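# Swap the gear shaft between the nearer station's centres

## Task

Remove the gear shaft now held between the centres of the closer station and set it down on the bench surface. Then fit the second gear shaft between those same centres so that its gear meshes with the master gear, and open the gripper to release it at the end.

## Robot and tools

Robot: two 6-joint arms, named left_arm and right_arm, each with a parallel two-finger gripper. The names are labels only and do not mean the left or right side of any image. Cameras: cam_head_left, cam_head_right, cam_left_wrist and cam_right_wrist, each 504x504 pixels and returned in that order.

Frame: all printed hand poses share one scene frame. The origin sits on the table surface midway between the arms. +z is up, +x reaches out over the table, and left_arm sits toward +y. Positions are in metres and orientations are quaternions in w,x,y,z order. A printed hand position can be somewhat off from the real one, and the error grows at long reach. The printed point lies between the finger pads, roughly 1 cm short of the fingertips. The fingers extend along the gripper's own +z axis and close along its y axis.

Tool execute_actions, argument actions: a list holding a single action, a single wait, or nothing.
- Empty list []: moves nothing and just reports the current state.
- Action {"rows": [...], "steps": n}: n runs from 1 to 15 and defaults to 15. Each step lasts 1/30 s. Each row is used for one step, and the final row repeats if there are fewer rows than steps. A row is one flat list of 14 numbers covering both arms, even when only one arm moves. The order is left_arm waist, shoulder, elbow, wrist pitch, wrist yaw, wrist roll, gripper opening, then the same seven for right_arm.
- The joint values are absolute target angles in radians, in the same convention as the Joint positions line. They are not offsets.
- Stated joint ranges, the same for both arms: waist -2.618..3.054, shoulder 0.000..3.142, elbow 0.000..3.142, wrist pitch -1.571..1.571, wrist yaw -1.571..1.571, wrist roll -2.094..2.094. A true end may differ from the stated one by up to 0.036 rad either way.
- A call is rejected, and nothing is sent, if a target lies more than 0.036 rad beyond a stated end and also beyond that joint's last reported angle. A target beyond the real end is clipped to that end, and the result then reports "joint sent to its limit". That message can refer to an earlier action that is still running. If the message is absent, that does not prove the joint has room left.
- Opening is an absolute value in [-1, 1]: +1 is fully open and -1 is closed.
- Wait {"steps": n}: n is at most 300. It sends no command and returns once n steps have passed since the previous result. Time spent composing your reply is included in those steps.
- Optional pictures: true or false controls whether images come back. They come back by default.

Motion limits: each step, a joint's target is held within a fixed distance of its measured angle. The limits are 0.202 rad for the waist, 0.258 for the shoulder, 0.238 for the elbow, 0.573 for wrist pitch, and 0.522 for wrist yaw and roll. If the targets would put the hand more than 70 mm from where it is measured, all of that arm's targets are pulled back proportionally. Large moves therefore take several calls. Between calls the arms keep heading to the last row sent. They stop pursuing it once everything has nearly stopped moving, or when a step is HELD. After that, only a new action makes them move on or press harder. Fingers that are still moving carry on.

Gripping: grip_measured reports finger opening on the command scale. Each gripper has its own constant error of up to about 1 mm. Away from the ends of the range, the fingers go to where grip_measured equals the commanded value. To hold a part, keep commanding an opening below grip_measured: about 0.03 lower grips firmly, and a smaller gap grips more gently. Pad force tops out around 50 to 62 N, lower on some grippers and for parts thinner than about 2 mm. A spike can occur at first contact.

Result lines: the state line gives left_arm: and right_arm: hand position and quaternion. Joint positions and Joint velocities show, for each arm, its six joints (rad, rad/s) and then the pad gap (m, m/s; 0.094 m when fully open). "joint command not followed" means the clearance check changed or blocked some joint targets; the rest of the row was still applied. HELD marks steps on which all or part of your row was not sent. MOTOR HOT appears from 75 °C. Carrying loads heats motors, even while the robot is idle. At 90 °C the affected arm pauses for 10 s. At 100 °C it goes limp and drops what it holds. Both cases appear as OVER-TEMPERATURE FAULT. Do not hold loads longer than needed.

Tool zoom_image: camera (one of the four names) and region [x0, y0, x1, y1], given in pixels of that camera's latest full image with (0,0) at top left. The region can be at most 504x504. It returns a closer, sharper crop.

Tool finished_scene: scene is the integer number of the current scene. The goal must still hold when you call it. Ending a reply with no tool call stops everything.

Suggested order: look, pull the shaft from the centres and rest it stably on the bench, grasp the other shaft, seat it between the centres meshing with the master gear, open the gripper, move clear, then call finished_scene.

Avoid: knocking or placing anything off the table, which fails the task. Also avoid dropping or slipping parts, slamming, hard pushes, and the arms striking or pressing on each other, which can end the scene. Loose objects may get small random nudges, so check placements. Faster, smoother motion with less effort is preferred.

Each tool is called after ">>>" by a JSON object that holds its "fn" and its "kwargs".

## Session

>>> {"fn": "execute_actions", "kwargs": {"actions": []}}

Scene clock: 0.00 s of 6800.00 s.
left_arm: end_effector_position=(+0.0806, +0.5619, +0.1795) grip_measured=+1.000 end_effector_quat_wxyz=(-0.267, +0.879, -0.382, -0.100) | right_arm: end_effector_position=(+0.2964, -0.0514, +0.1835) grip_measured=+1.000 end_effector_quat_wxyz=(+0.726, +0.025, +0.687, +0.012)
Joint positions: left_arm=[ 1.36   1.28   1.106 -0.834 -0.141 -1.019  0.094] | right_arm=[ 0.994  1.736  0.498  1.337  0.99  -0.029  0.094]
Joint velocities: left_arm=[-0.007  0.007 -0.002  0.022 -0.037  0.022  0.   ] | right_arm=[-0.002 -0.007 -0.007  0.081  0.066 -0.051  0.   ]
Motor temperatures (°C, as the motors report them): left_arm=[27 27 27 26 24 24] | right_arm=[26 23 23 26 23 25]

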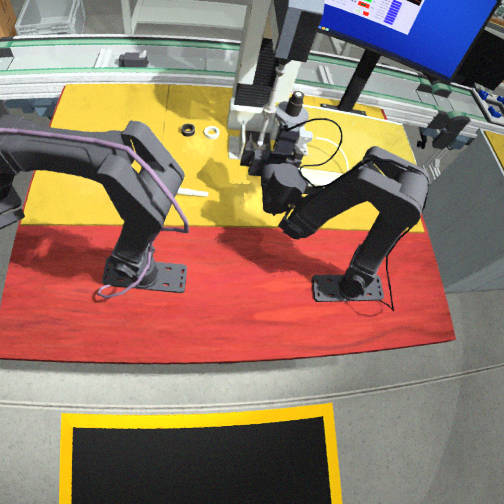

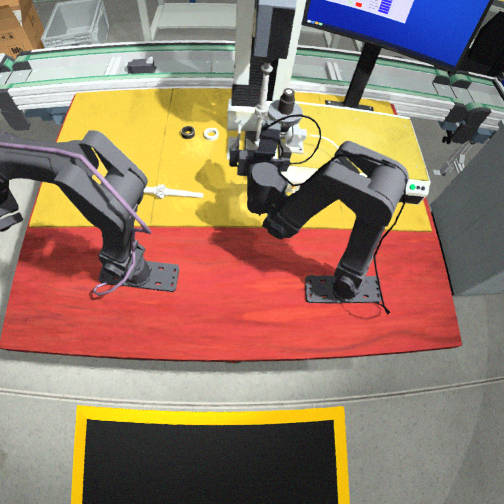

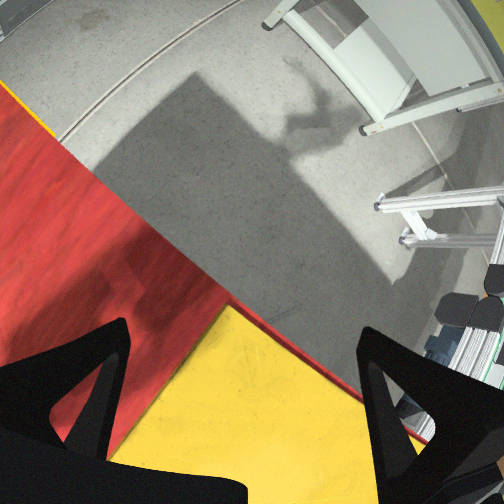

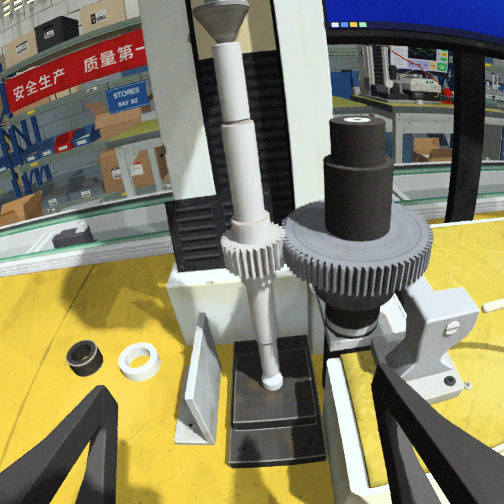

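>>> {"fn": "execute_actions", "kwargs": {"actions": [{"rows":[[1.36,1.28,1.106,-0.834,-0.141,0,1,0.994,1.3,0.498,1.337,0.8,0,1]]}], "pictures": false}}

>>> {"fn": "execute_actions", "kwargs": {"actions": [{"steps":30}]}}

>>> {"fn": "execute_actions", "kwargs": {"actions": [{"rows":[[0.5,0.5,0.5,-0.7,0,0,1,-0.1,0.5,0.5,-0.6,0,0,1]]}], "pictures": false}}

>>> {"fn": "execute_actions", "kwargs": {"actions": [{"steps":70}]}}

>>> {"fn": "zoom_image", "kwargs": {"camera": "cam_head_right", "region": [200,0,450,220]}}

Scene clock: 12.10 s of 6800.00 s.
left_arm: end_effector_position=(+0.0806, +0.5619, +0.1795) grip_measured=+1.000 end_effector_quat_wxyz=(+0.191, -0.605, +0.744, +0.212) | right_arm: end_effector_position=(+0.2570, -0.0773, +0.3379) grip_measured=+1.000 end_effector_quat_wxyz=(+0.798, +0.100, +0.559, +0.199)
Joint positions: left_arm=[ 1.36   1.28   1.106 -0.834 -0.141 -0.064  0.094] | right_arm=[ 0.994  1.292  0.49   1.352  0.827 -0.003  0.094]
Joint velocities: left_arm=[-0.007 -0.007  0.002  0.022  0.11   0.374  0.   ] | right_arm=[-0.012 -0.007 -0.002  0.022 -0.051  0.022  0.   ]
Motor temperatures (°C, as the motors report them): left_arm=[27 28 28 27 24 24] | right_arm=[26 24 24 28 23 25]
Steps of this call (steps 1 to 90: nothing new was sent; then 8.60 s passed at rest; steps 91 to 105: all 15 steps of this action). Readings (joint positions):
91: left_arm=[1.360 1.280 1.106 -0.834 -0.141 -0.938] | right_arm=[0.994 1.711 0.496 1.318 0.966 -0.026]
92: left_arm=[1.360 1.280 1.106 -0.834 -0.141 -0.838] | right_arm=[0.994 1.662 0.490 1.297 0.939 -0.024]
94: left_arm=[1.360 1.280 1.106 -0.834 -0.141 -0.640] | right_arm=[0.994 1.534 0.490 1.295 0.899 -0.019]
98: left_arm=[1.360 1.280 1.106 -0.834 -0.141 -0.284] | right_arm=[0.994 1.313 0.490 1.339 0.851 -0.009]
105: the state above

Scene clock: 13.10 s of 6800.00 s.
left_arm: end_effector_position=(+0.0806, +0.5619, +0.1795) grip_measured=+1.000 end_effector_quat_wxyz=(+0.185, -0.583, +0.761, +0.217) | right_arm: end_effector_position=(+0.2568, -0.0762, +0.3382) grip_measured=+1.000 end_effector_quat_wxyz=(+0.799, +0.098, +0.559, +0.201)
Joint positions: left_arm=[ 1.36   1.28   1.106 -0.834 -0.141 -0.006  0.094] | right_arm=[ 0.994  1.292  0.49   1.351  0.82  -0.001  0.094]
Joint velocities: left_arm=[ 0.002 -0.022 -0.017 -0.066  0.037 -0.066  0.   ] | right_arm=[-0.017 -0.012  0.012  0.007 -0.022 -0.081  0.   ]
Motor temperatures (°C, as the motors report them): left_arm=[27 28 29 27 24 24] | right_arm=[26 24 24 28 23 25]
Steps of this call (steps 1 to 30: the robot went on to your last target). Readings (joint positions):
1: left_arm=[1.360 1.280 1.106 -0.834 -0.141 -0.052] | right_arm=[0.994 1.292 0.490 1.352 0.826 -0.003]
2: left_arm=[1.360 1.280 1.106 -0.834 -0.141 -0.043] | right_arm=[0.994 1.292 0.490 1.352 0.824 -0.002]
4: left_arm=[1.360 1.280 1.106 -0.834 -0.141 -0.029] | right_arm=[0.994 1.292 0.490 1.352 0.823 -0.002]
8: left_arm=[1.360 1.280 1.106 -0.834 -0.141 -0.016] | right_arm=[0.994 1.292 0.490 1.351 0.821 -0.001]
30: the state above
All arms were judged still, so your last target was given up. Only a new action makes them travel on or press farther. Fingers that are still opening or closing keep moving.

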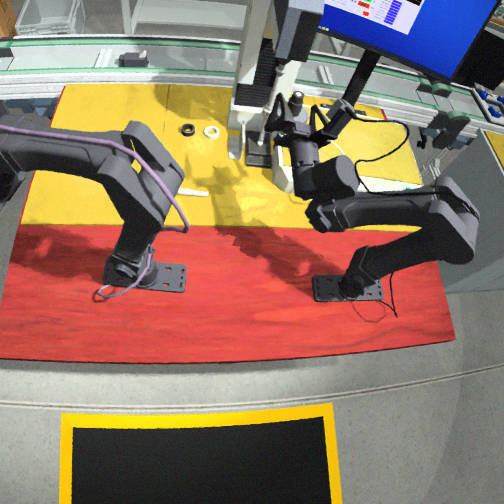

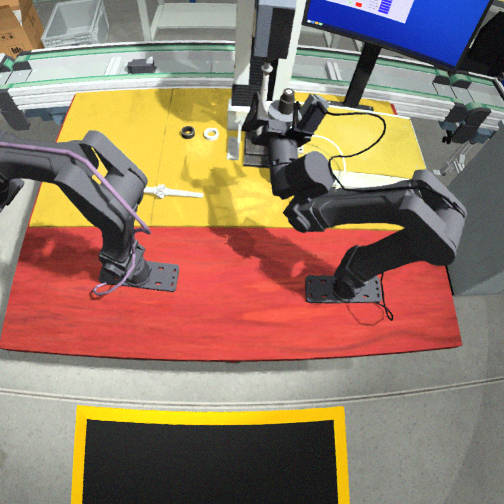

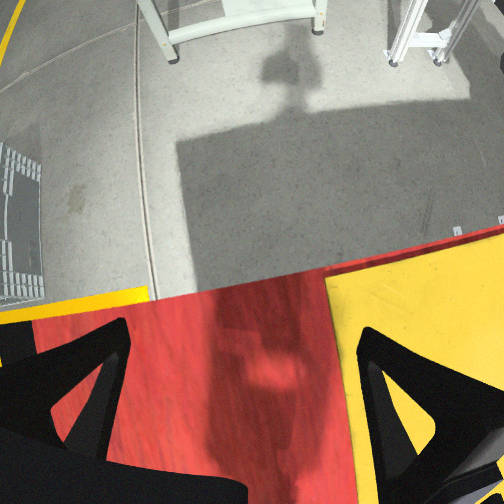

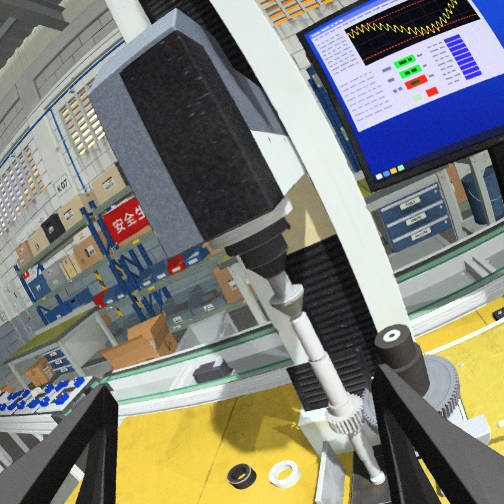

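Scene clock: 13.60 s of 6800.00 s.
left_arm: end_effector_position=(+0.2090, +0.3313, +0.1432) grip_measured=+1.000 end_effector_quat_wxyz=(+0.405, -0.187, +0.891, +0.084) | right_arm: end_effector_position=(+0.2466, -0.2840, +0.2807) grip_measured=+1.000 end_effector_quat_wxyz=(+0.674, +0.025, +0.737, -0.027)
Joint positions: left_arm=[ 0.507  0.513  0.507 -0.714 -0.002 -0.004  0.094] | right_arm=[ 0.019  0.493  0.49  -0.086  0.071  0.001  0.094]
Joint velocities: left_arm=[-0.071 -0.002 -0.002  0.037 -0.081  0.007  0.   ] | right_arm=[-1.326  0.002  0.007 -2.293 -0.154  0.051  0.   ]
Motor temperatures (°C, as the motors report them): left_arm=[27 28 29 27 24 24] | right_arm=[26 24 24 28 23 25]
Steps of this call (steps 1 to 15: all 15 steps of this action). Readings (joint positions):
1: left_arm=[1.337 1.251 1.069 -0.791 -0.140 -0.006] | right_arm=[0.961 1.255 0.490 1.261 0.734 0.002]
2: left_arm=[1.283 1.191 1.001 -0.751 -0.125 -0.006] | right_arm=[0.897 1.187 0.490 1.124 0.625 0.001]
4: left_arm=[1.144 1.041 0.862 -0.728 -0.085 -0.006] | right_arm=[0.745 1.023 0.490 0.893 0.427 0.001]
8: left_arm=[0.846 0.691 0.581 -0.709 -0.034 -0.005] | right_arm=[0.442 0.663 0.490 0.460 0.183 0.001]
15: the state above

Scene clock: 15.93 s of 6800.00 s.
left_arm: end_effector_position=(+0.2098, +0.3315, +0.1442) grip_measured=+1.000 end_effector_quat_wxyz=(+0.407, -0.186, +0.890, +0.084) | right_arm: end_effector_position=(+0.2034, -0.2997, +0.1632) grip_measured=+1.000 end_effector_quat_wxyz=(+0.467, +0.054, +0.882, -0.031)
Joint positions: left_arm=[ 0.506  0.513  0.507 -0.708 -0.002 -0.004  0.094] | right_arm=[-0.092  0.493  0.49  -0.594  0.012  0.001  0.094]
Joint velocities: left_arm=[ 0.012 -0.002 -0.002 -0.037 -0.007  0.007  0.   ] | right_arm=[ 0.017 -0.007  0.012 -0.037 -0.066 -0.022  0.   ]
Motor temperatures (°C, as the motors report them): left_arm=[27 27 29 28 24 24] | right_arm=[26 24 24 28 23 25]
Steps of this call (steps 1 to 45: the robot went on to your last target; steps 46 to 70: nothing new was sent). Readings (joint positions):
1: left_arm=[0.506 0.513 0.507 -0.712 -0.002 -0.004] | right_arm=[-0.022 0.493 0.490 -0.167 0.065 0.001]
2: left_arm=[0.506 0.513 0.507 -0.711 -0.002 -0.004] | right_arm=[-0.054 0.493 0.490 -0.248 0.057 0.001]
4: left_arm=[0.506 0.513 0.507 -0.710 -0.002 -0.004] | right_arm=[-0.087 0.493 0.490 -0.386 0.046 0.001]
8: left_arm=[0.506 0.513 0.507 -0.709 -0.002 -0.004] | right_arm=[-0.092 0.493 0.490 -0.521 0.026 0.001]
70: the state above
All arms were judged still, so your last target was given up. Only a new action makes them travel on or press farther. Fingers that are still opening or closing keep moving.

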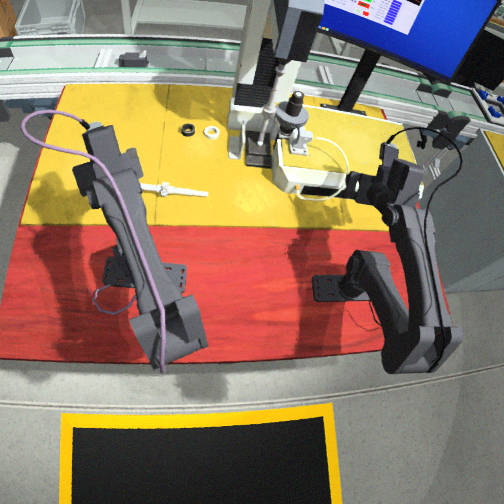

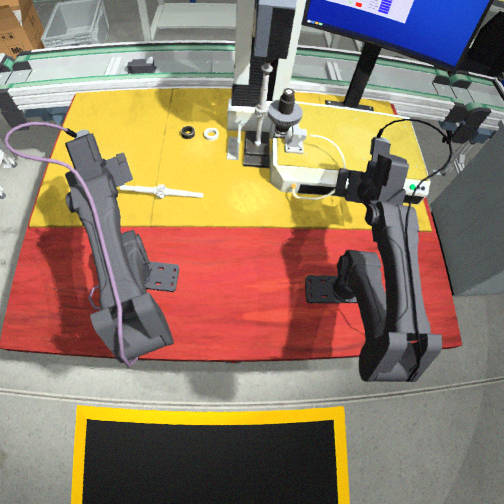

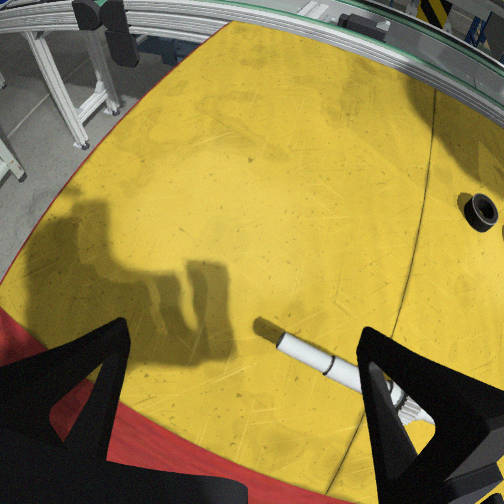

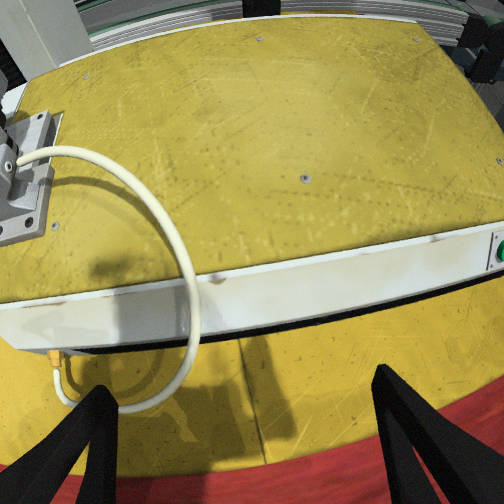

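Region (200, 0, 450, 220) of cam_head_right's 504x504 image, scaled by 2.016, with more detail than that image has; it fills the top 444 rows of this view, and the rest is white.

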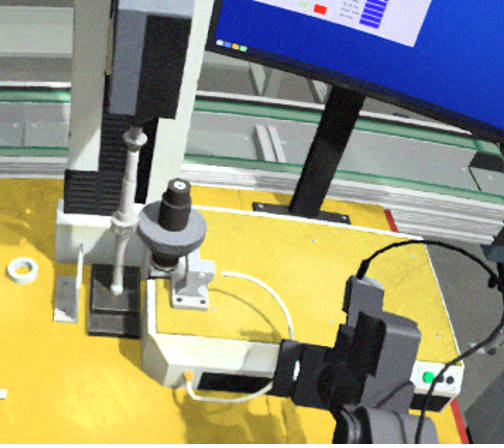

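>>> {"fn": "execute_actions", "kwargs": {"actions": [{"rows":[[-0.55,1.0,0.463,0.7,0,0,1,-0.3,0.3,0.3,0,0,0,1]]}], "pictures": false}}

>>> {"fn": "execute_actions", "kwargs": {"actions": [{"rows":[[-0.55,1.44,0.463,0.977,0,0,0.4,-0.3,0.3,0.3,0,0,0,1]]}], "pictures": false}}

>>> {"fn": "execute_actions", "kwargs": {"actions": [{"steps":15}]}}

Scene clock: 29.27 s of 6800.00 s.
left_arm: end_effector_position=(+0.3382, +0.0858, +0.2539) grip_measured=+1.000 end_effector_quat_wxyz=(+0.666, +0.156, +0.714, -0.149) | right_arm: end_effector_position=(+0.2174, -0.3530, +0.2457) grip_measured=+1.000 end_effector_quat_wxyz=(+0.680, +0.115, +0.716, -0.110)
Joint positions: left_arm=[-0.348  0.999  0.478  0.453 -0.012 -0.005  0.094] | right_arm=[-0.294  0.32   0.307 -0.039  0.004 -0.     0.094]
Joint velocities: left_arm=[-1.98   0.002  0.022  1.663 -0.007 -0.007  0.   ] | right_arm=[ 0.007 -0.017 -0.007  0.154 -0.066 -0.007  0.   ]
Motor temperatures (°C, as the motors report them): left_arm=[27 27 29 30 24 24] | right_arm=[26 24 25 29 23 25]
Steps of this call (steps 1 to 90: nothing new was sent; then 9.83 s passed at rest; steps 91 to 105: all 15 steps of this action). Readings (joint positions):
91: left_arm=[0.477 0.538 0.503 -0.661 -0.014 -0.005] | right_arm=[-0.124 0.466 0.454 -0.512 -0.004 -0.001]
92: left_arm=[0.417 0.601 0.502 -0.569 -0.015 -0.005] | right_arm=[-0.190 0.412 0.396 -0.403 -0.006 -0.001]
94: left_arm=[0.294 0.753 0.502 -0.379 -0.016 -0.005] | right_arm=[-0.276 0.334 0.325 -0.275 0.002 -0.000]
98: left_arm=[0.046 0.979 0.487 -0.015 -0.014 -0.005] | right_arm=[-0.294 0.320 0.307 -0.128 0.004 -0.000]
105: the state above

Scene clock: 29.77 s of 6800.00 s.
left_arm: end_effector_position=(+0.3411, -0.0143, +0.1950) grip_measured=+0.402 end_effector_quat_wxyz=(+0.651, +0.233, +0.686, -0.224) | right_arm: end_effector_position=(+0.2176, -0.3531, +0.2497) grip_measured=+1.000 end_effector_quat_wxyz=(+0.686, +0.114, +0.710, -0.111)
Joint positions: left_arm=[-0.552  1.459  0.462  0.946  0.008 -0.004  0.066] | right_arm=[-0.294  0.32   0.307 -0.023  0.004 -0.     0.094]
Joint velocities: left_arm=[-0.002  0.002 -0.007  0.198 -0.037  0.037  0.001] | right_arm=[-0.007  0.002 -0.002 -0.037 -0.007 -0.022  0.   ]
Motor temperatures (°C, as the motors report them): left_arm=[27 27 29 30 24 24] | right_arm=[26 24 25 29 23 25]
Steps of this call (steps 1 to 15: all 15 steps of this action). Readings (joint positions):
1: left_arm=[-0.422 1.032 0.477 0.553 -0.012 -0.005] | right_arm=[-0.294 0.320 0.307 -0.035 0.004 -0.000]
2: left_arm=[-0.485 1.103 0.485 0.672 -0.006 -0.004] | right_arm=[-0.294 0.320 0.307 -0.032 0.004 -0.000]
4: left_arm=[-0.544 1.267 0.490 0.822 0.008 -0.004] | right_arm=[-0.294 0.320 0.307 -0.028 0.004 -0.000]
8: left_arm=[-0.552 1.456 0.469 0.868 0.008 -0.004] | right_arm=[-0.294 0.320 0.307 -0.025 0.004 -0.000]
15: the state above

Scene clock: 30.27 s of 6800.00 s.
left_arm: end_effector_position=(+0.3413, -0.0144, +0.2010) grip_measured=+0.402 end_effector_quat_wxyz=(+0.659, +0.230, +0.679, -0.227) | right_arm: end_effector_position=(+0.2176, -0.3531, +0.2498) grip_measured=+1.000 end_effector_quat_wxyz=(+0.686, +0.114, +0.710, -0.111)
Joint positions: left_arm=[-0.552  1.459  0.462  0.97   0.008 -0.004  0.066] | right_arm=[-0.294  0.32   0.307 -0.023  0.004 -0.     0.094]
Joint velocities: left_arm=[-0.007  0.002  0.007 -0.022 -0.037  0.022 -0.001] | right_arm=[-0.027 -0.007 -0.017 -0.022  0.007 -0.037  0.   ]
Motor temperatures (°C, as the motors report them): left_arm=[27 27 29 30 24 24] | right_arm=[26 24 25 29 23 25]
Steps of this call (steps 1 to 15: the robot went on to your last target). Readings (joint positions):
1: left_arm=[-0.552 1.459 0.462 0.952 0.008 -0.004] | right_arm=[-0.294 0.320 0.307 -0.023 0.004 -0.000]
2: left_arm=[-0.552 1.459 0.462 0.956 0.008 -0.004] | right_arm=[-0.294 0.320 0.307 -0.023 0.004 -0.000]
4: left_arm=[-0.552 1.459 0.462 0.962 0.008 -0.004] | right_arm=[-0.294 0.320 0.307 -0.023 0.004 -0.000]
8: left_arm=[-0.552 1.459 0.462 0.968 0.008 -0.004] | right_arm=[-0.294 0.320 0.307 -0.023 0.004 -0.000]
15: the state above

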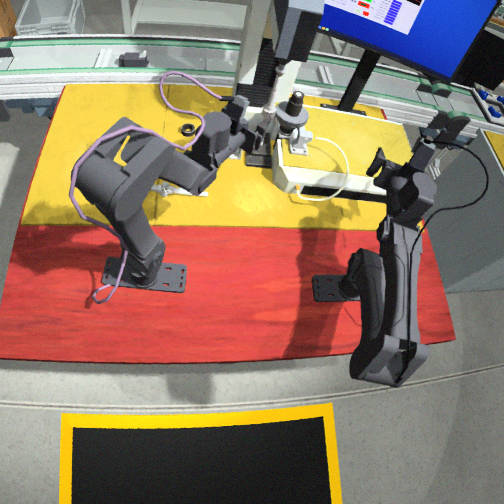

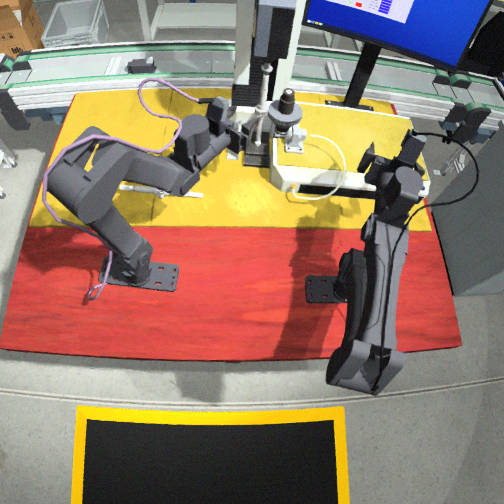

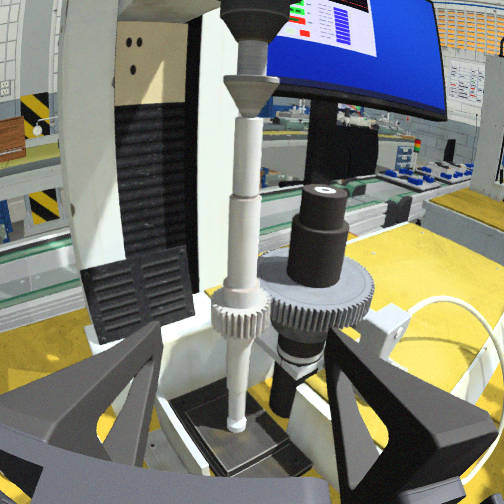

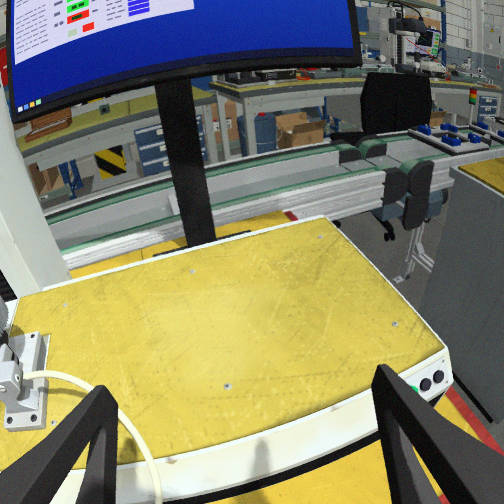

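>>> {"fn": "execute_actions", "kwargs": {"actions": [{"rows":[[-0.55,1.5,0.53,0.97,0,0,0,-0.3,0.3,0.3,0,0,0,1],[-0.55,1.53,0.57,0.97,0,0,0,-0.3,0.3,0.3,0,0,0,1],[-0.55,1.57,0.61,0.97,0,0,0,-0.3,0.3,0.3,0,0,0,1],[-0.55,1.61,0.657,0.97,0,0,0,-0.3,0.3,0.3,0,0,0,1]]}]}}

Scene clock: 36.07 s of 6800.00 s.
left_arm: end_effector_position=(+0.3753, -0.0403, +0.2188) grip_measured=+0.002 end_effector_quat_wxyz=(+0.672, +0.226, +0.666, -0.231) | right_arm: end_effector_position=(+0.2176, -0.3531, +0.2499) grip_measured=+1.000 end_effector_quat_wxyz=(+0.686, +0.114, +0.710, -0.111)
Joint positions: left_arm=[-0.552  1.597  0.637  0.971  0.008 -0.004  0.047] | right_arm=[-0.294  0.32   0.307 -0.022  0.004 -0.     0.094]
Joint velocities: left_arm=[-0.002  0.002  0.002  0.037 -0.022 -0.066 -0.001] | right_arm=[ 0.002 -0.017 -0.007  0.022  0.037  0.022  0.   ]
Motor temperatures (°C, as the motors report them): left_arm=[27 28 29 31 24 24] | right_arm=[26 24 25 30 23 25]
Steps of this call (steps 1 to 15: the robot went on to your last target; steps 16 to 90: nothing new was sent; then 2.30 s passed at rest; steps 91 to 105: all 15 steps of this action). Readings (joint positions):
91: left_arm=[-0.552 1.462 0.467 0.971 0.008 -0.004] | right_arm=[-0.294 0.320 0.307 -0.023 0.004 -0.000]
92: left_arm=[-0.552 1.475 0.483 0.971 0.008 -0.004] | right_arm=[-0.294 0.320 0.307 -0.023 0.004 -0.000]
94: left_arm=[-0.552 1.530 0.552 0.971 0.008 -0.004] | right_arm=[-0.294 0.320 0.307 -0.022 0.004 -0.000]
98: left_arm=[-0.552 1.597 0.637 0.971 0.008 -0.004] | right_arm=[-0.294 0.320 0.307 -0.022 0.004 -0.000]
105: the state above

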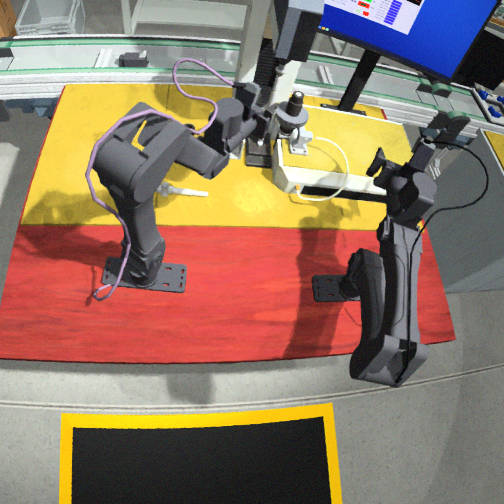

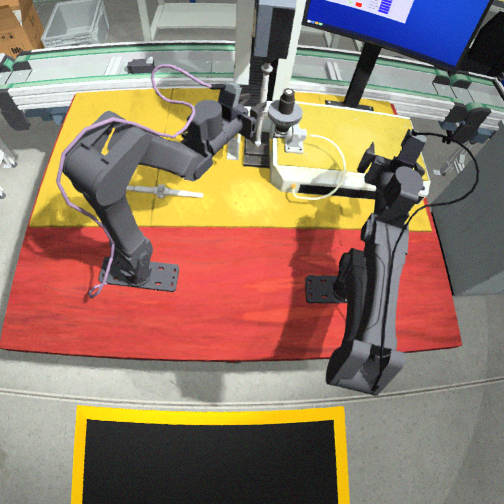

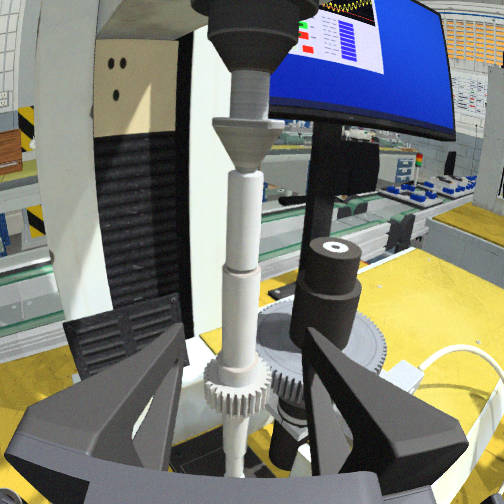

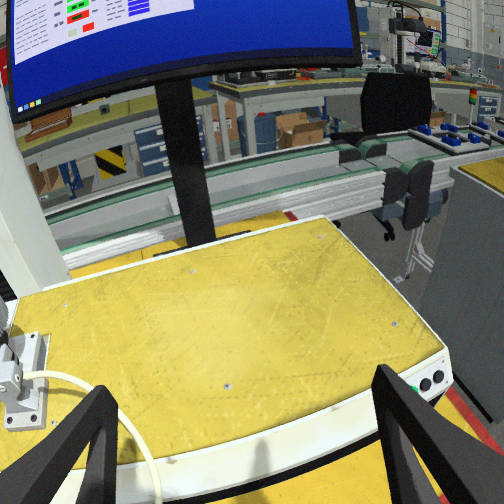

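>>> {"fn": "execute_actions", "kwargs": {"actions": [{"rows":[[-0.535,1.65,0.68,0.99,0,0,0,-0.3,0.3,0.3,0,0,0,1],[-0.535,1.69,0.71,1,0,0,0,-0.3,0.3,0.3,0,0,0,1],[-0.535,1.73,0.74,1.01,0,0,0,-0.3,0.3,0.3,0,0,0,1],[-0.535,1.78,0.78,1.03,0,0,0,-0.3,0.3,0.3,0,0,0,1],[-0.535,1.83,0.81,1.04,0,0,0,-0.3,0.3,0.3,0,0,0,1]]}]}}

Scene clock: 42.73 s of 6800.00 s.
left_arm: end_effector_position=(+0.4155, -0.0637, +0.1890) grip_measured=+0.002 end_effector_quat_wxyz=(+0.666, +0.225, +0.675, -0.225) | right_arm: end_effector_position=(+0.2176, -0.3531, +0.2499) grip_measured=+1.000 end_effector_quat_wxyz=(+0.686, +0.114, +0.710, -0.111)
Joint positions: left_arm=[-0.541  1.83   0.786  1.031  0.008 -0.004  0.047] | right_arm=[-0.294  0.32   0.307 -0.022  0.004 -0.     0.094]
Joint velocities: left_arm=[-0.002 -0.002 -0.012 -0.007 -0.007 -0.007  0.002] | right_arm=[-0.002 -0.012  0.007  0.051 -0.022  0.11   0.   ]
Motor temperatures (°C, as the motors report them): left_arm=[27 28 30 32 24 24] | right_arm=[26 24 25 31 23 25]
Steps of this call (steps 1 to 15: the robot went on to your last target; steps 16 to 90: nothing new was sent; then 3.17 s passed at rest; steps 91 to 105: all 15 steps of this action). Readings (joint positions):
91: left_arm=[-0.551 1.602 0.639 0.975 0.008 -0.004] | right_arm=[-0.294 0.320 0.307 -0.022 0.004 -0.000]
92: left_arm=[-0.548 1.617 0.650 0.982 0.008 -0.004] | right_arm=[-0.294 0.320 0.307 -0.022 0.004 -0.000]
94: left_arm=[-0.543 1.680 0.699 1.000 0.008 -0.004] | right_arm=[-0.294 0.320 0.307 -0.022 0.004 -0.000]
98: left_arm=[-0.541 1.814 0.786 1.022 0.008 -0.004] | right_arm=[-0.294 0.320 0.307 -0.022 0.004 -0.000]
105: the state above

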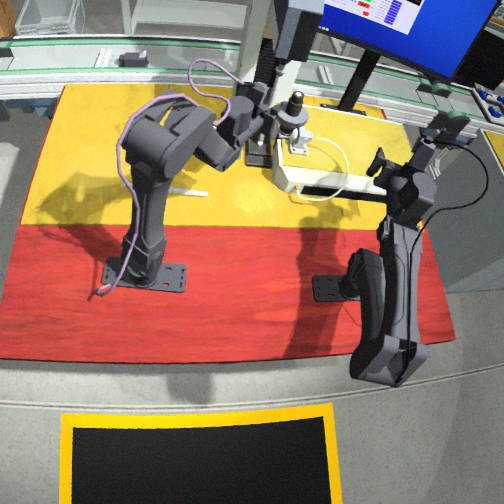

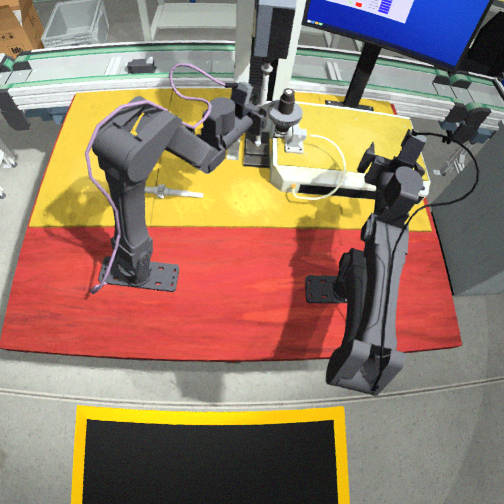

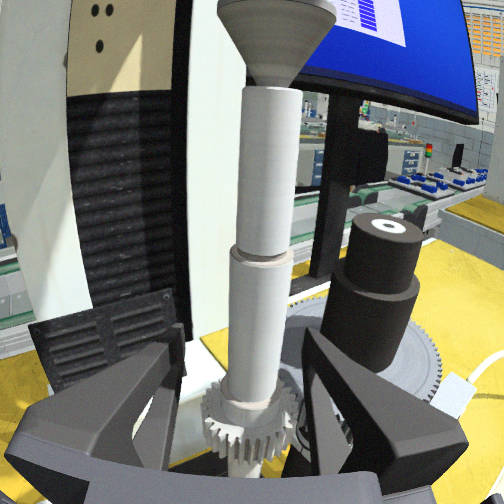

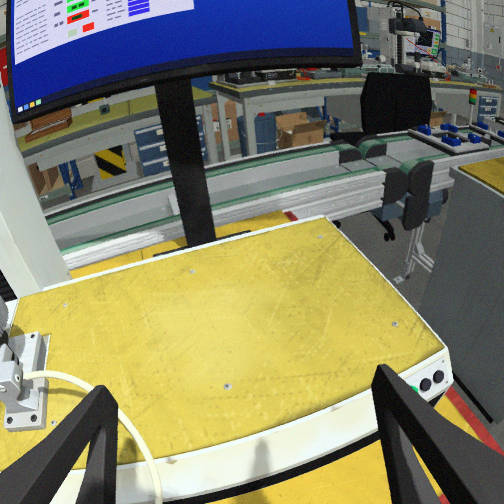

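>>> {"fn": "execute_actions", "kwargs": {"actions": [{"rows":[[-0.553,1.83,0.82,1.04,0,0,-0.3,-0.3,0.3,0.3,0,0,0,1],[-0.553,1.83,0.82,1.04,0,0,-0.4,-0.3,0.3,0.3,0,0,0,1],[-0.553,1.83,0.82,1.04,0,0,-0.5,-0.3,0.3,0.3,0,0,0,1],[-0.553,1.83,0.82,1.04,0,0,-0.68,-0.3,0.3,0.3,0,0,0,1]]}], "pictures": false}}

>>> {"fn": "execute_actions", "kwargs": {"actions": [{"rows":[[-0.553,1.77,0.84,0.98,0,0,-0.68,-0.3,0.3,0.3,0,0,0,1]]}]}}

Scene clock: 49.40 s of 6800.00 s.
left_arm: end_effector_position=(+0.4138, -0.0667, +0.1916) grip_measured=-0.579 end_effector_quat_wxyz=(+0.668, +0.227, +0.671, -0.227) | right_arm: end_effector_position=(+0.2176, -0.3531, +0.2499) grip_measured=+1.000 end_effector_quat_wxyz=(+0.686, +0.114, +0.710, -0.111)
Joint positions: left_arm=[-0.548  1.83   0.788  1.038  0.006 -0.002  0.02 ] | right_arm=[-0.294  0.32   0.307 -0.022  0.004 -0.     0.094]
Joint velocities: left_arm=[ 0.002 -0.002 -0.022 -0.007  0.007 -0.037  0.   ] | right_arm=[ 0.012  0.002 -0.012  0.007  0.037 -0.037  0.   ]
Motor temperatures (°C, as the motors report them): left_arm=[27 29 30 32 24 24] | right_arm=[26 24 25 32 23 25]
Steps of this call (steps 1 to 15: the robot went on to your last target; steps 16 to 90: nothing new was sent; then 3.17 s passed at rest; steps 91 to 105: all 15 steps of this action). Readings (joint positions):
91: left_arm=[-0.541 1.830 0.786 1.034 0.007 -0.004] | right_arm=[-0.294 0.320 0.307 -0.022 0.004 -0.000]
92: left_arm=[-0.542 1.830 0.786 1.034 0.008 -0.004] | right_arm=[-0.294 0.320 0.307 -0.022 0.004 -0.000]
94: left_arm=[-0.547 1.830 0.788 1.039 0.007 -0.002] | right_arm=[-0.294 0.320 0.307 -0.022 0.004 -0.000]
98: left_arm=[-0.548 1.830 0.788 1.038 0.006 -0.002] | right_arm=[-0.294 0.320 0.307 -0.022 0.004 -0.000]
105: the state above

Scene clock: 49.90 s of 6800.00 s.
left_arm: end_effector_position=(+0.4141, -0.0669, +0.1919) grip_measured=-0.579 end_effector_quat_wxyz=(+0.657, +0.230, +0.683, -0.223) | right_arm: end_effector_position=(+0.2176, -0.3531, +0.2499) grip_measured=+1.000 end_effector_quat_wxyz=(+0.686, +0.114, +0.710, -0.111)
Joint positions: left_arm=[-0.548  1.804  0.803  0.963  0.006 -0.002  0.02 ] | right_arm=[-0.294  0.32   0.307 -0.022  0.004 -0.     0.094]
Joint velocities: left_arm=[-0.007 -0.002 -0.017 -0.022 -0.022 -0.037  0.   ] | right_arm=[-0.012 -0.042 -0.007  0.022 -0.007 -0.022  0.   ]
Motor temperatures (°C, as the motors report them): left_arm=[27 29 30 33 24 24] | right_arm=[26 24 25 32 23 25]
Steps of this call (steps 1 to 15: all 15 steps of this action). Readings (joint positions):
1: left_arm=[-0.548 1.825 0.790 1.029 0.006 -0.002] | right_arm=[-0.294 0.320 0.307 -0.022 0.004 -0.000]
2: left_arm=[-0.548 1.818 0.794 1.009 0.006 -0.002] | right_arm=[-0.294 0.320 0.307 -0.022 0.004 -0.000]
4: left_arm=[-0.548 1.811 0.799 0.984 0.006 -0.002] | right_arm=[-0.294 0.320 0.307 -0.022 0.004 -0.000]
8: left_arm=[-0.548 1.806 0.802 0.968 0.006 -0.002] | right_arm=[-0.294 0.320 0.307 -0.022 0.004 -0.000]
15: the state above

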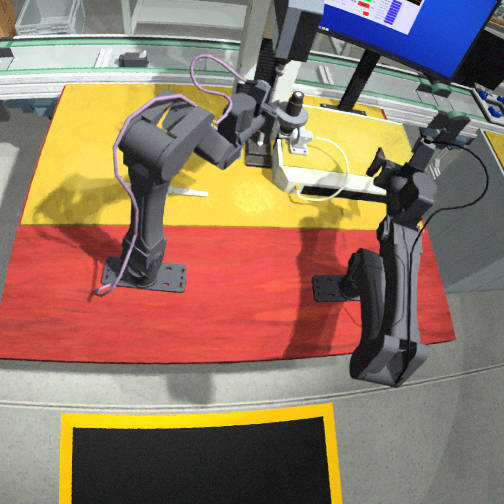

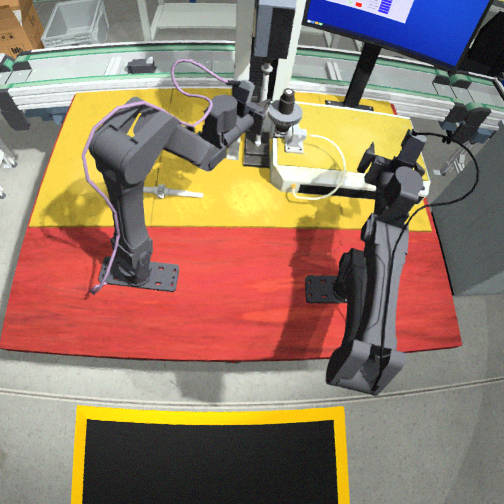

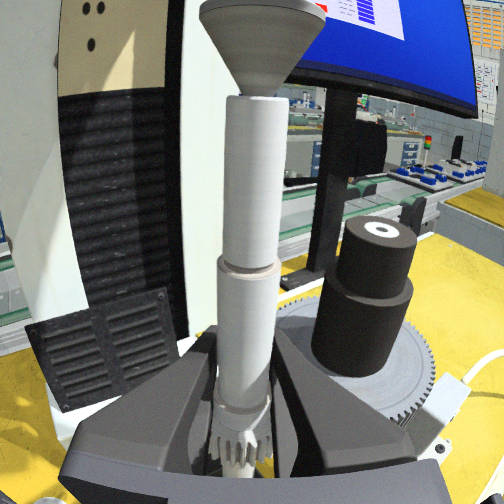

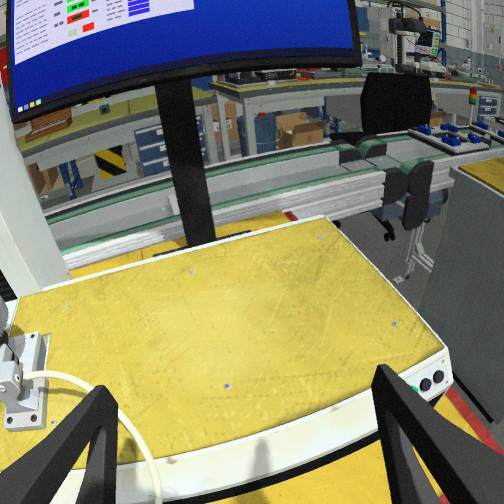

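The wrist is compliant; add upward bias. Aim the right camera at the station too.

>>> {"fn": "execute_actions", "kwargs": {"actions": [{"rows":[[-0.553,1.73,0.87,1.1,0,0,-0.68,0.3,0.4,0.15,0.2,-0.2,0,1]]}]}}

Scene clock: 52.57 s of 6800.00 s.
left_arm: end_effector_position=(+0.4142, -0.0669, +0.1938) grip_measured=-0.579 end_effector_quat_wxyz=(+0.657, +0.230, +0.682, -0.223) | right_arm: end_effector_position=(+0.2213, -0.1651, +0.1951) grip_measured=+1.000 end_effector_quat_wxyz=(+0.656, -0.161, +0.720, +0.160)
Joint positions: left_arm=[-0.548  1.8    0.805  0.959  0.006 -0.002  0.02 ] | right_arm=[ 0.295  0.4    0.143  0.167 -0.186  0.002  0.094]
Joint velocities: left_arm=[ 0.012 -0.017 -0.012  0.007 -0.037 -0.022 -0.001] | right_arm=[-0.002 -0.007  0.002  0.095 -0.051  0.066  0.   ]
Motor temperatures (°C, as the motors report them): left_arm=[27 30 30 33 24 24] | right_arm=[26 24 25 32 23 25]
Steps of this call (steps 1 to 15: the robot went on to your last target; steps 16 to 65: nothing new was sent; steps 66 to 80: all 15 steps of this action). Readings (joint positions):
66: left_arm=[-0.548 1.802 0.804 0.963 0.006 -0.002] | right_arm=[-0.265 0.328 0.286 0.023 -0.006 0.002]
67: left_arm=[-0.548 1.801 0.805 0.961 0.006 -0.002] | right_arm=[-0.197 0.343 0.256 0.077 -0.036 0.002]
69: left_arm=[-0.548 1.801 0.805 0.960 0.006 -0.002] | right_arm=[-0.046 0.378 0.195 0.118 -0.090 0.002]
73: left_arm=[-0.548 1.800 0.805 0.960 0.006 -0.002] | right_arm=[0.239 0.400 0.143 0.121 -0.155 0.002]
80: the state above

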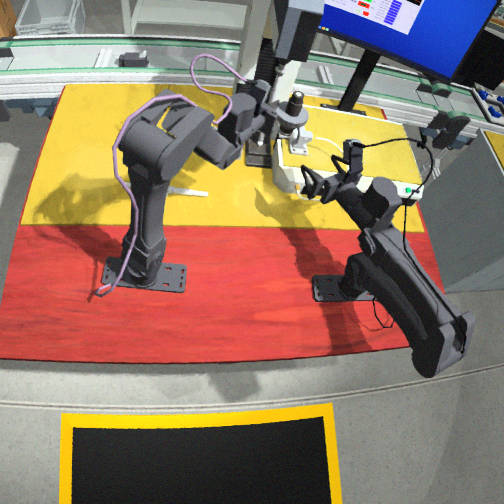

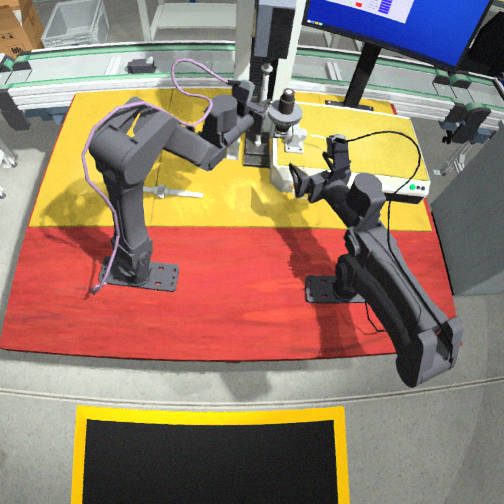

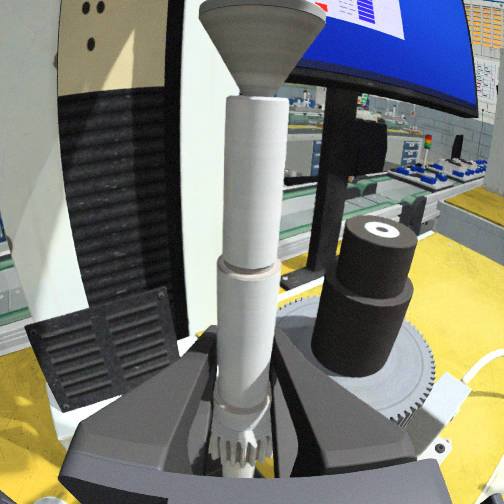

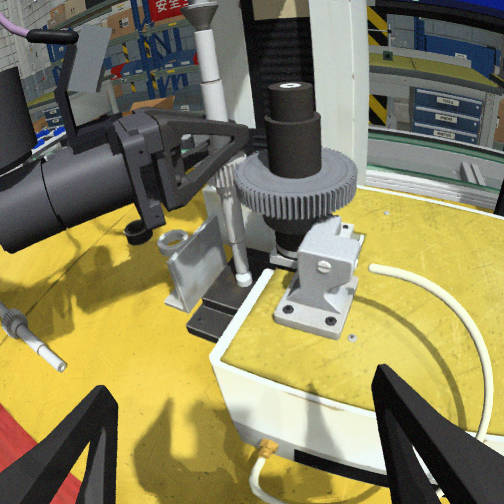

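>>> {"fn": "execute_actions", "kwargs": {"actions": [{"rows":[[-0.553,1.82,0.81,1.06,0,0,-0.65,-0.55,0.8,0.55,-0.4,0,0,-1]]}], "pictures": false}}

>>> {"fn": "execute_actions", "kwargs": {"actions": [{"steps":15}]}}

Scene clock: 55.97 s of 6800.00 s.
left_arm: end_effector_position=(+0.4143, -0.0670, +0.1924) grip_measured=-0.579 end_effector_quat_wxyz=(+0.660, +0.229, +0.680, -0.224) | right_arm: end_effector_position=(+0.2099, -0.4249, +0.1495) grip_measured=-0.982 end_effector_quat_wxyz=(+0.429, +0.250, +0.859, -0.123)
Joint positions: left_arm=[-0.548  1.81   0.801  0.98   0.006 -0.002  0.02 ] | right_arm=[-0.547  0.804  0.526 -0.367 -0.004  0.     0.001]
Joint velocities: left_arm=[-0.002 -0.027  0.002  0.022 -0.051  0.051 -0.001] | right_arm=[-0.002 -0.012 -0.017 -0.271  0.066  0.037  0.001]
Motor temperatures (°C, as the motors report them): left_arm=[27 31 31 35 24 24] | right_arm=[26 24 25 32 23 25]
Steps of this call (steps 1 to 15: the robot went on to your last target; steps 16 to 87: nothing new was sent; steps 88 to 102: all 15 steps of this action). Readings (joint positions):
88: left_arm=[-0.548 1.804 0.805 0.960 0.006 -0.002] | right_arm=[0.265 0.436 0.182 0.096 -0.181 -0.002]
89: left_arm=[-0.548 1.806 0.803 0.967 0.006 -0.002] | right_arm=[0.197 0.524 0.255 -0.010 -0.155 -0.002]
91: left_arm=[-0.548 1.808 0.802 0.974 0.006 -0.002] | right_arm=[0.047 0.708 0.402 -0.158 -0.105 -0.002]
95: left_arm=[-0.548 1.810 0.801 0.979 0.006 -0.002] | right_arm=[-0.252 0.804 0.522 -0.272 -0.051 -0.001]
102: the state above

Scene clock: 56.47 s of 6800.00 s.
left_arm: end_effector_position=(+0.4143, -0.0670, +0.1924) grip_measured=-0.579 end_effector_quat_wxyz=(+0.660, +0.229, +0.680, -0.224) | right_arm: end_effector_position=(+0.2067, -0.4229, +0.1445) grip_measured=-0.982 end_effector_quat_wxyz=(+0.418, +0.252, +0.865, -0.120)
Joint positions: left_arm=[-0.548  1.81   0.801  0.98   0.006 -0.002  0.02 ] | right_arm=[-0.547  0.804  0.526 -0.393 -0.004  0.     0.001]
Joint velocities: left_arm=[-0.007 -0.002 -0.007  0.051  0.066 -0.037  0.   ] | right_arm=[ 0.007  0.012 -0.007  0.007 -0.022 -0.051 -0.001]
Motor temperatures (°C, as the motors report them): left_arm=[27 31 31 35 24 24] | right_arm=[26 24 25 32 23 25]
Steps of this call (steps 1 to 15: the robot went on to your last target). Readings (joint positions):
1: left_arm=[-0.548 1.810 0.801 0.980 0.006 -0.002] | right_arm=[-0.547 0.804 0.526 -0.373 -0.004 0.000]
2: left_arm=[-0.548 1.810 0.801 0.980 0.006 -0.002] | right_arm=[-0.547 0.804 0.526 -0.378 -0.004 0.000]
4: left_arm=[-0.548 1.810 0.801 0.980 0.006 -0.002] | right_arm=[-0.547 0.804 0.526 -0.384 -0.004 0.000]
8: left_arm=[-0.548 1.810 0.801 0.980 0.006 -0.002] | right_arm=[-0.547 0.804 0.526 -0.390 -0.004 0.000]
15: the state above

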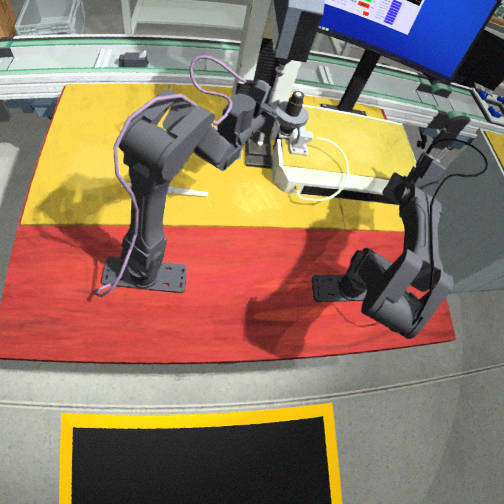

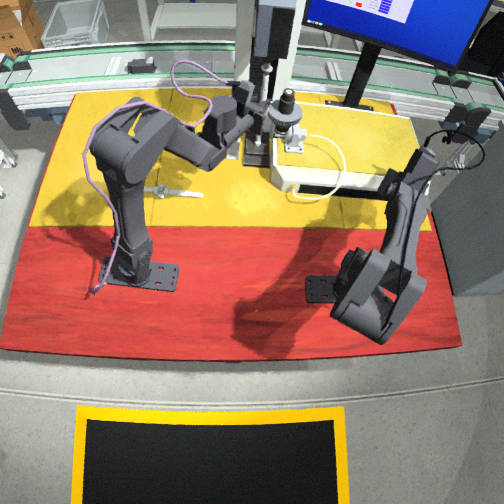

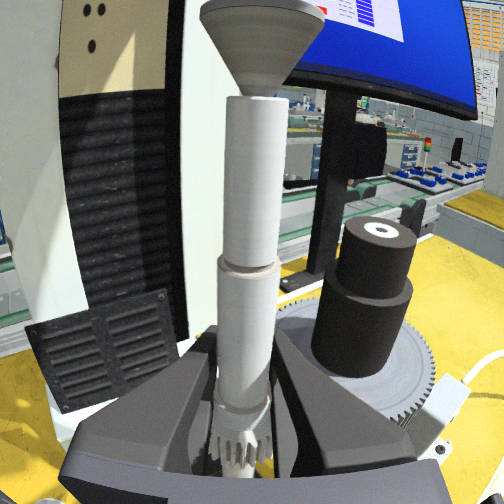

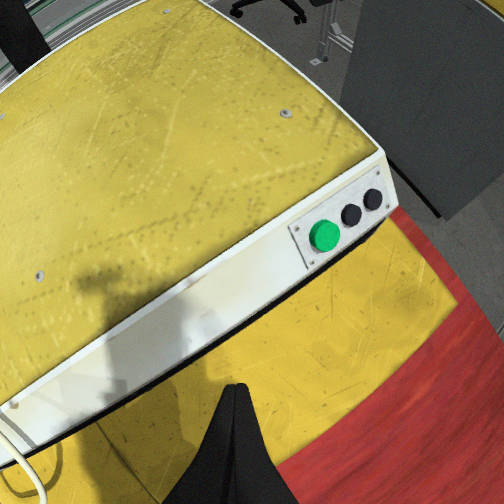

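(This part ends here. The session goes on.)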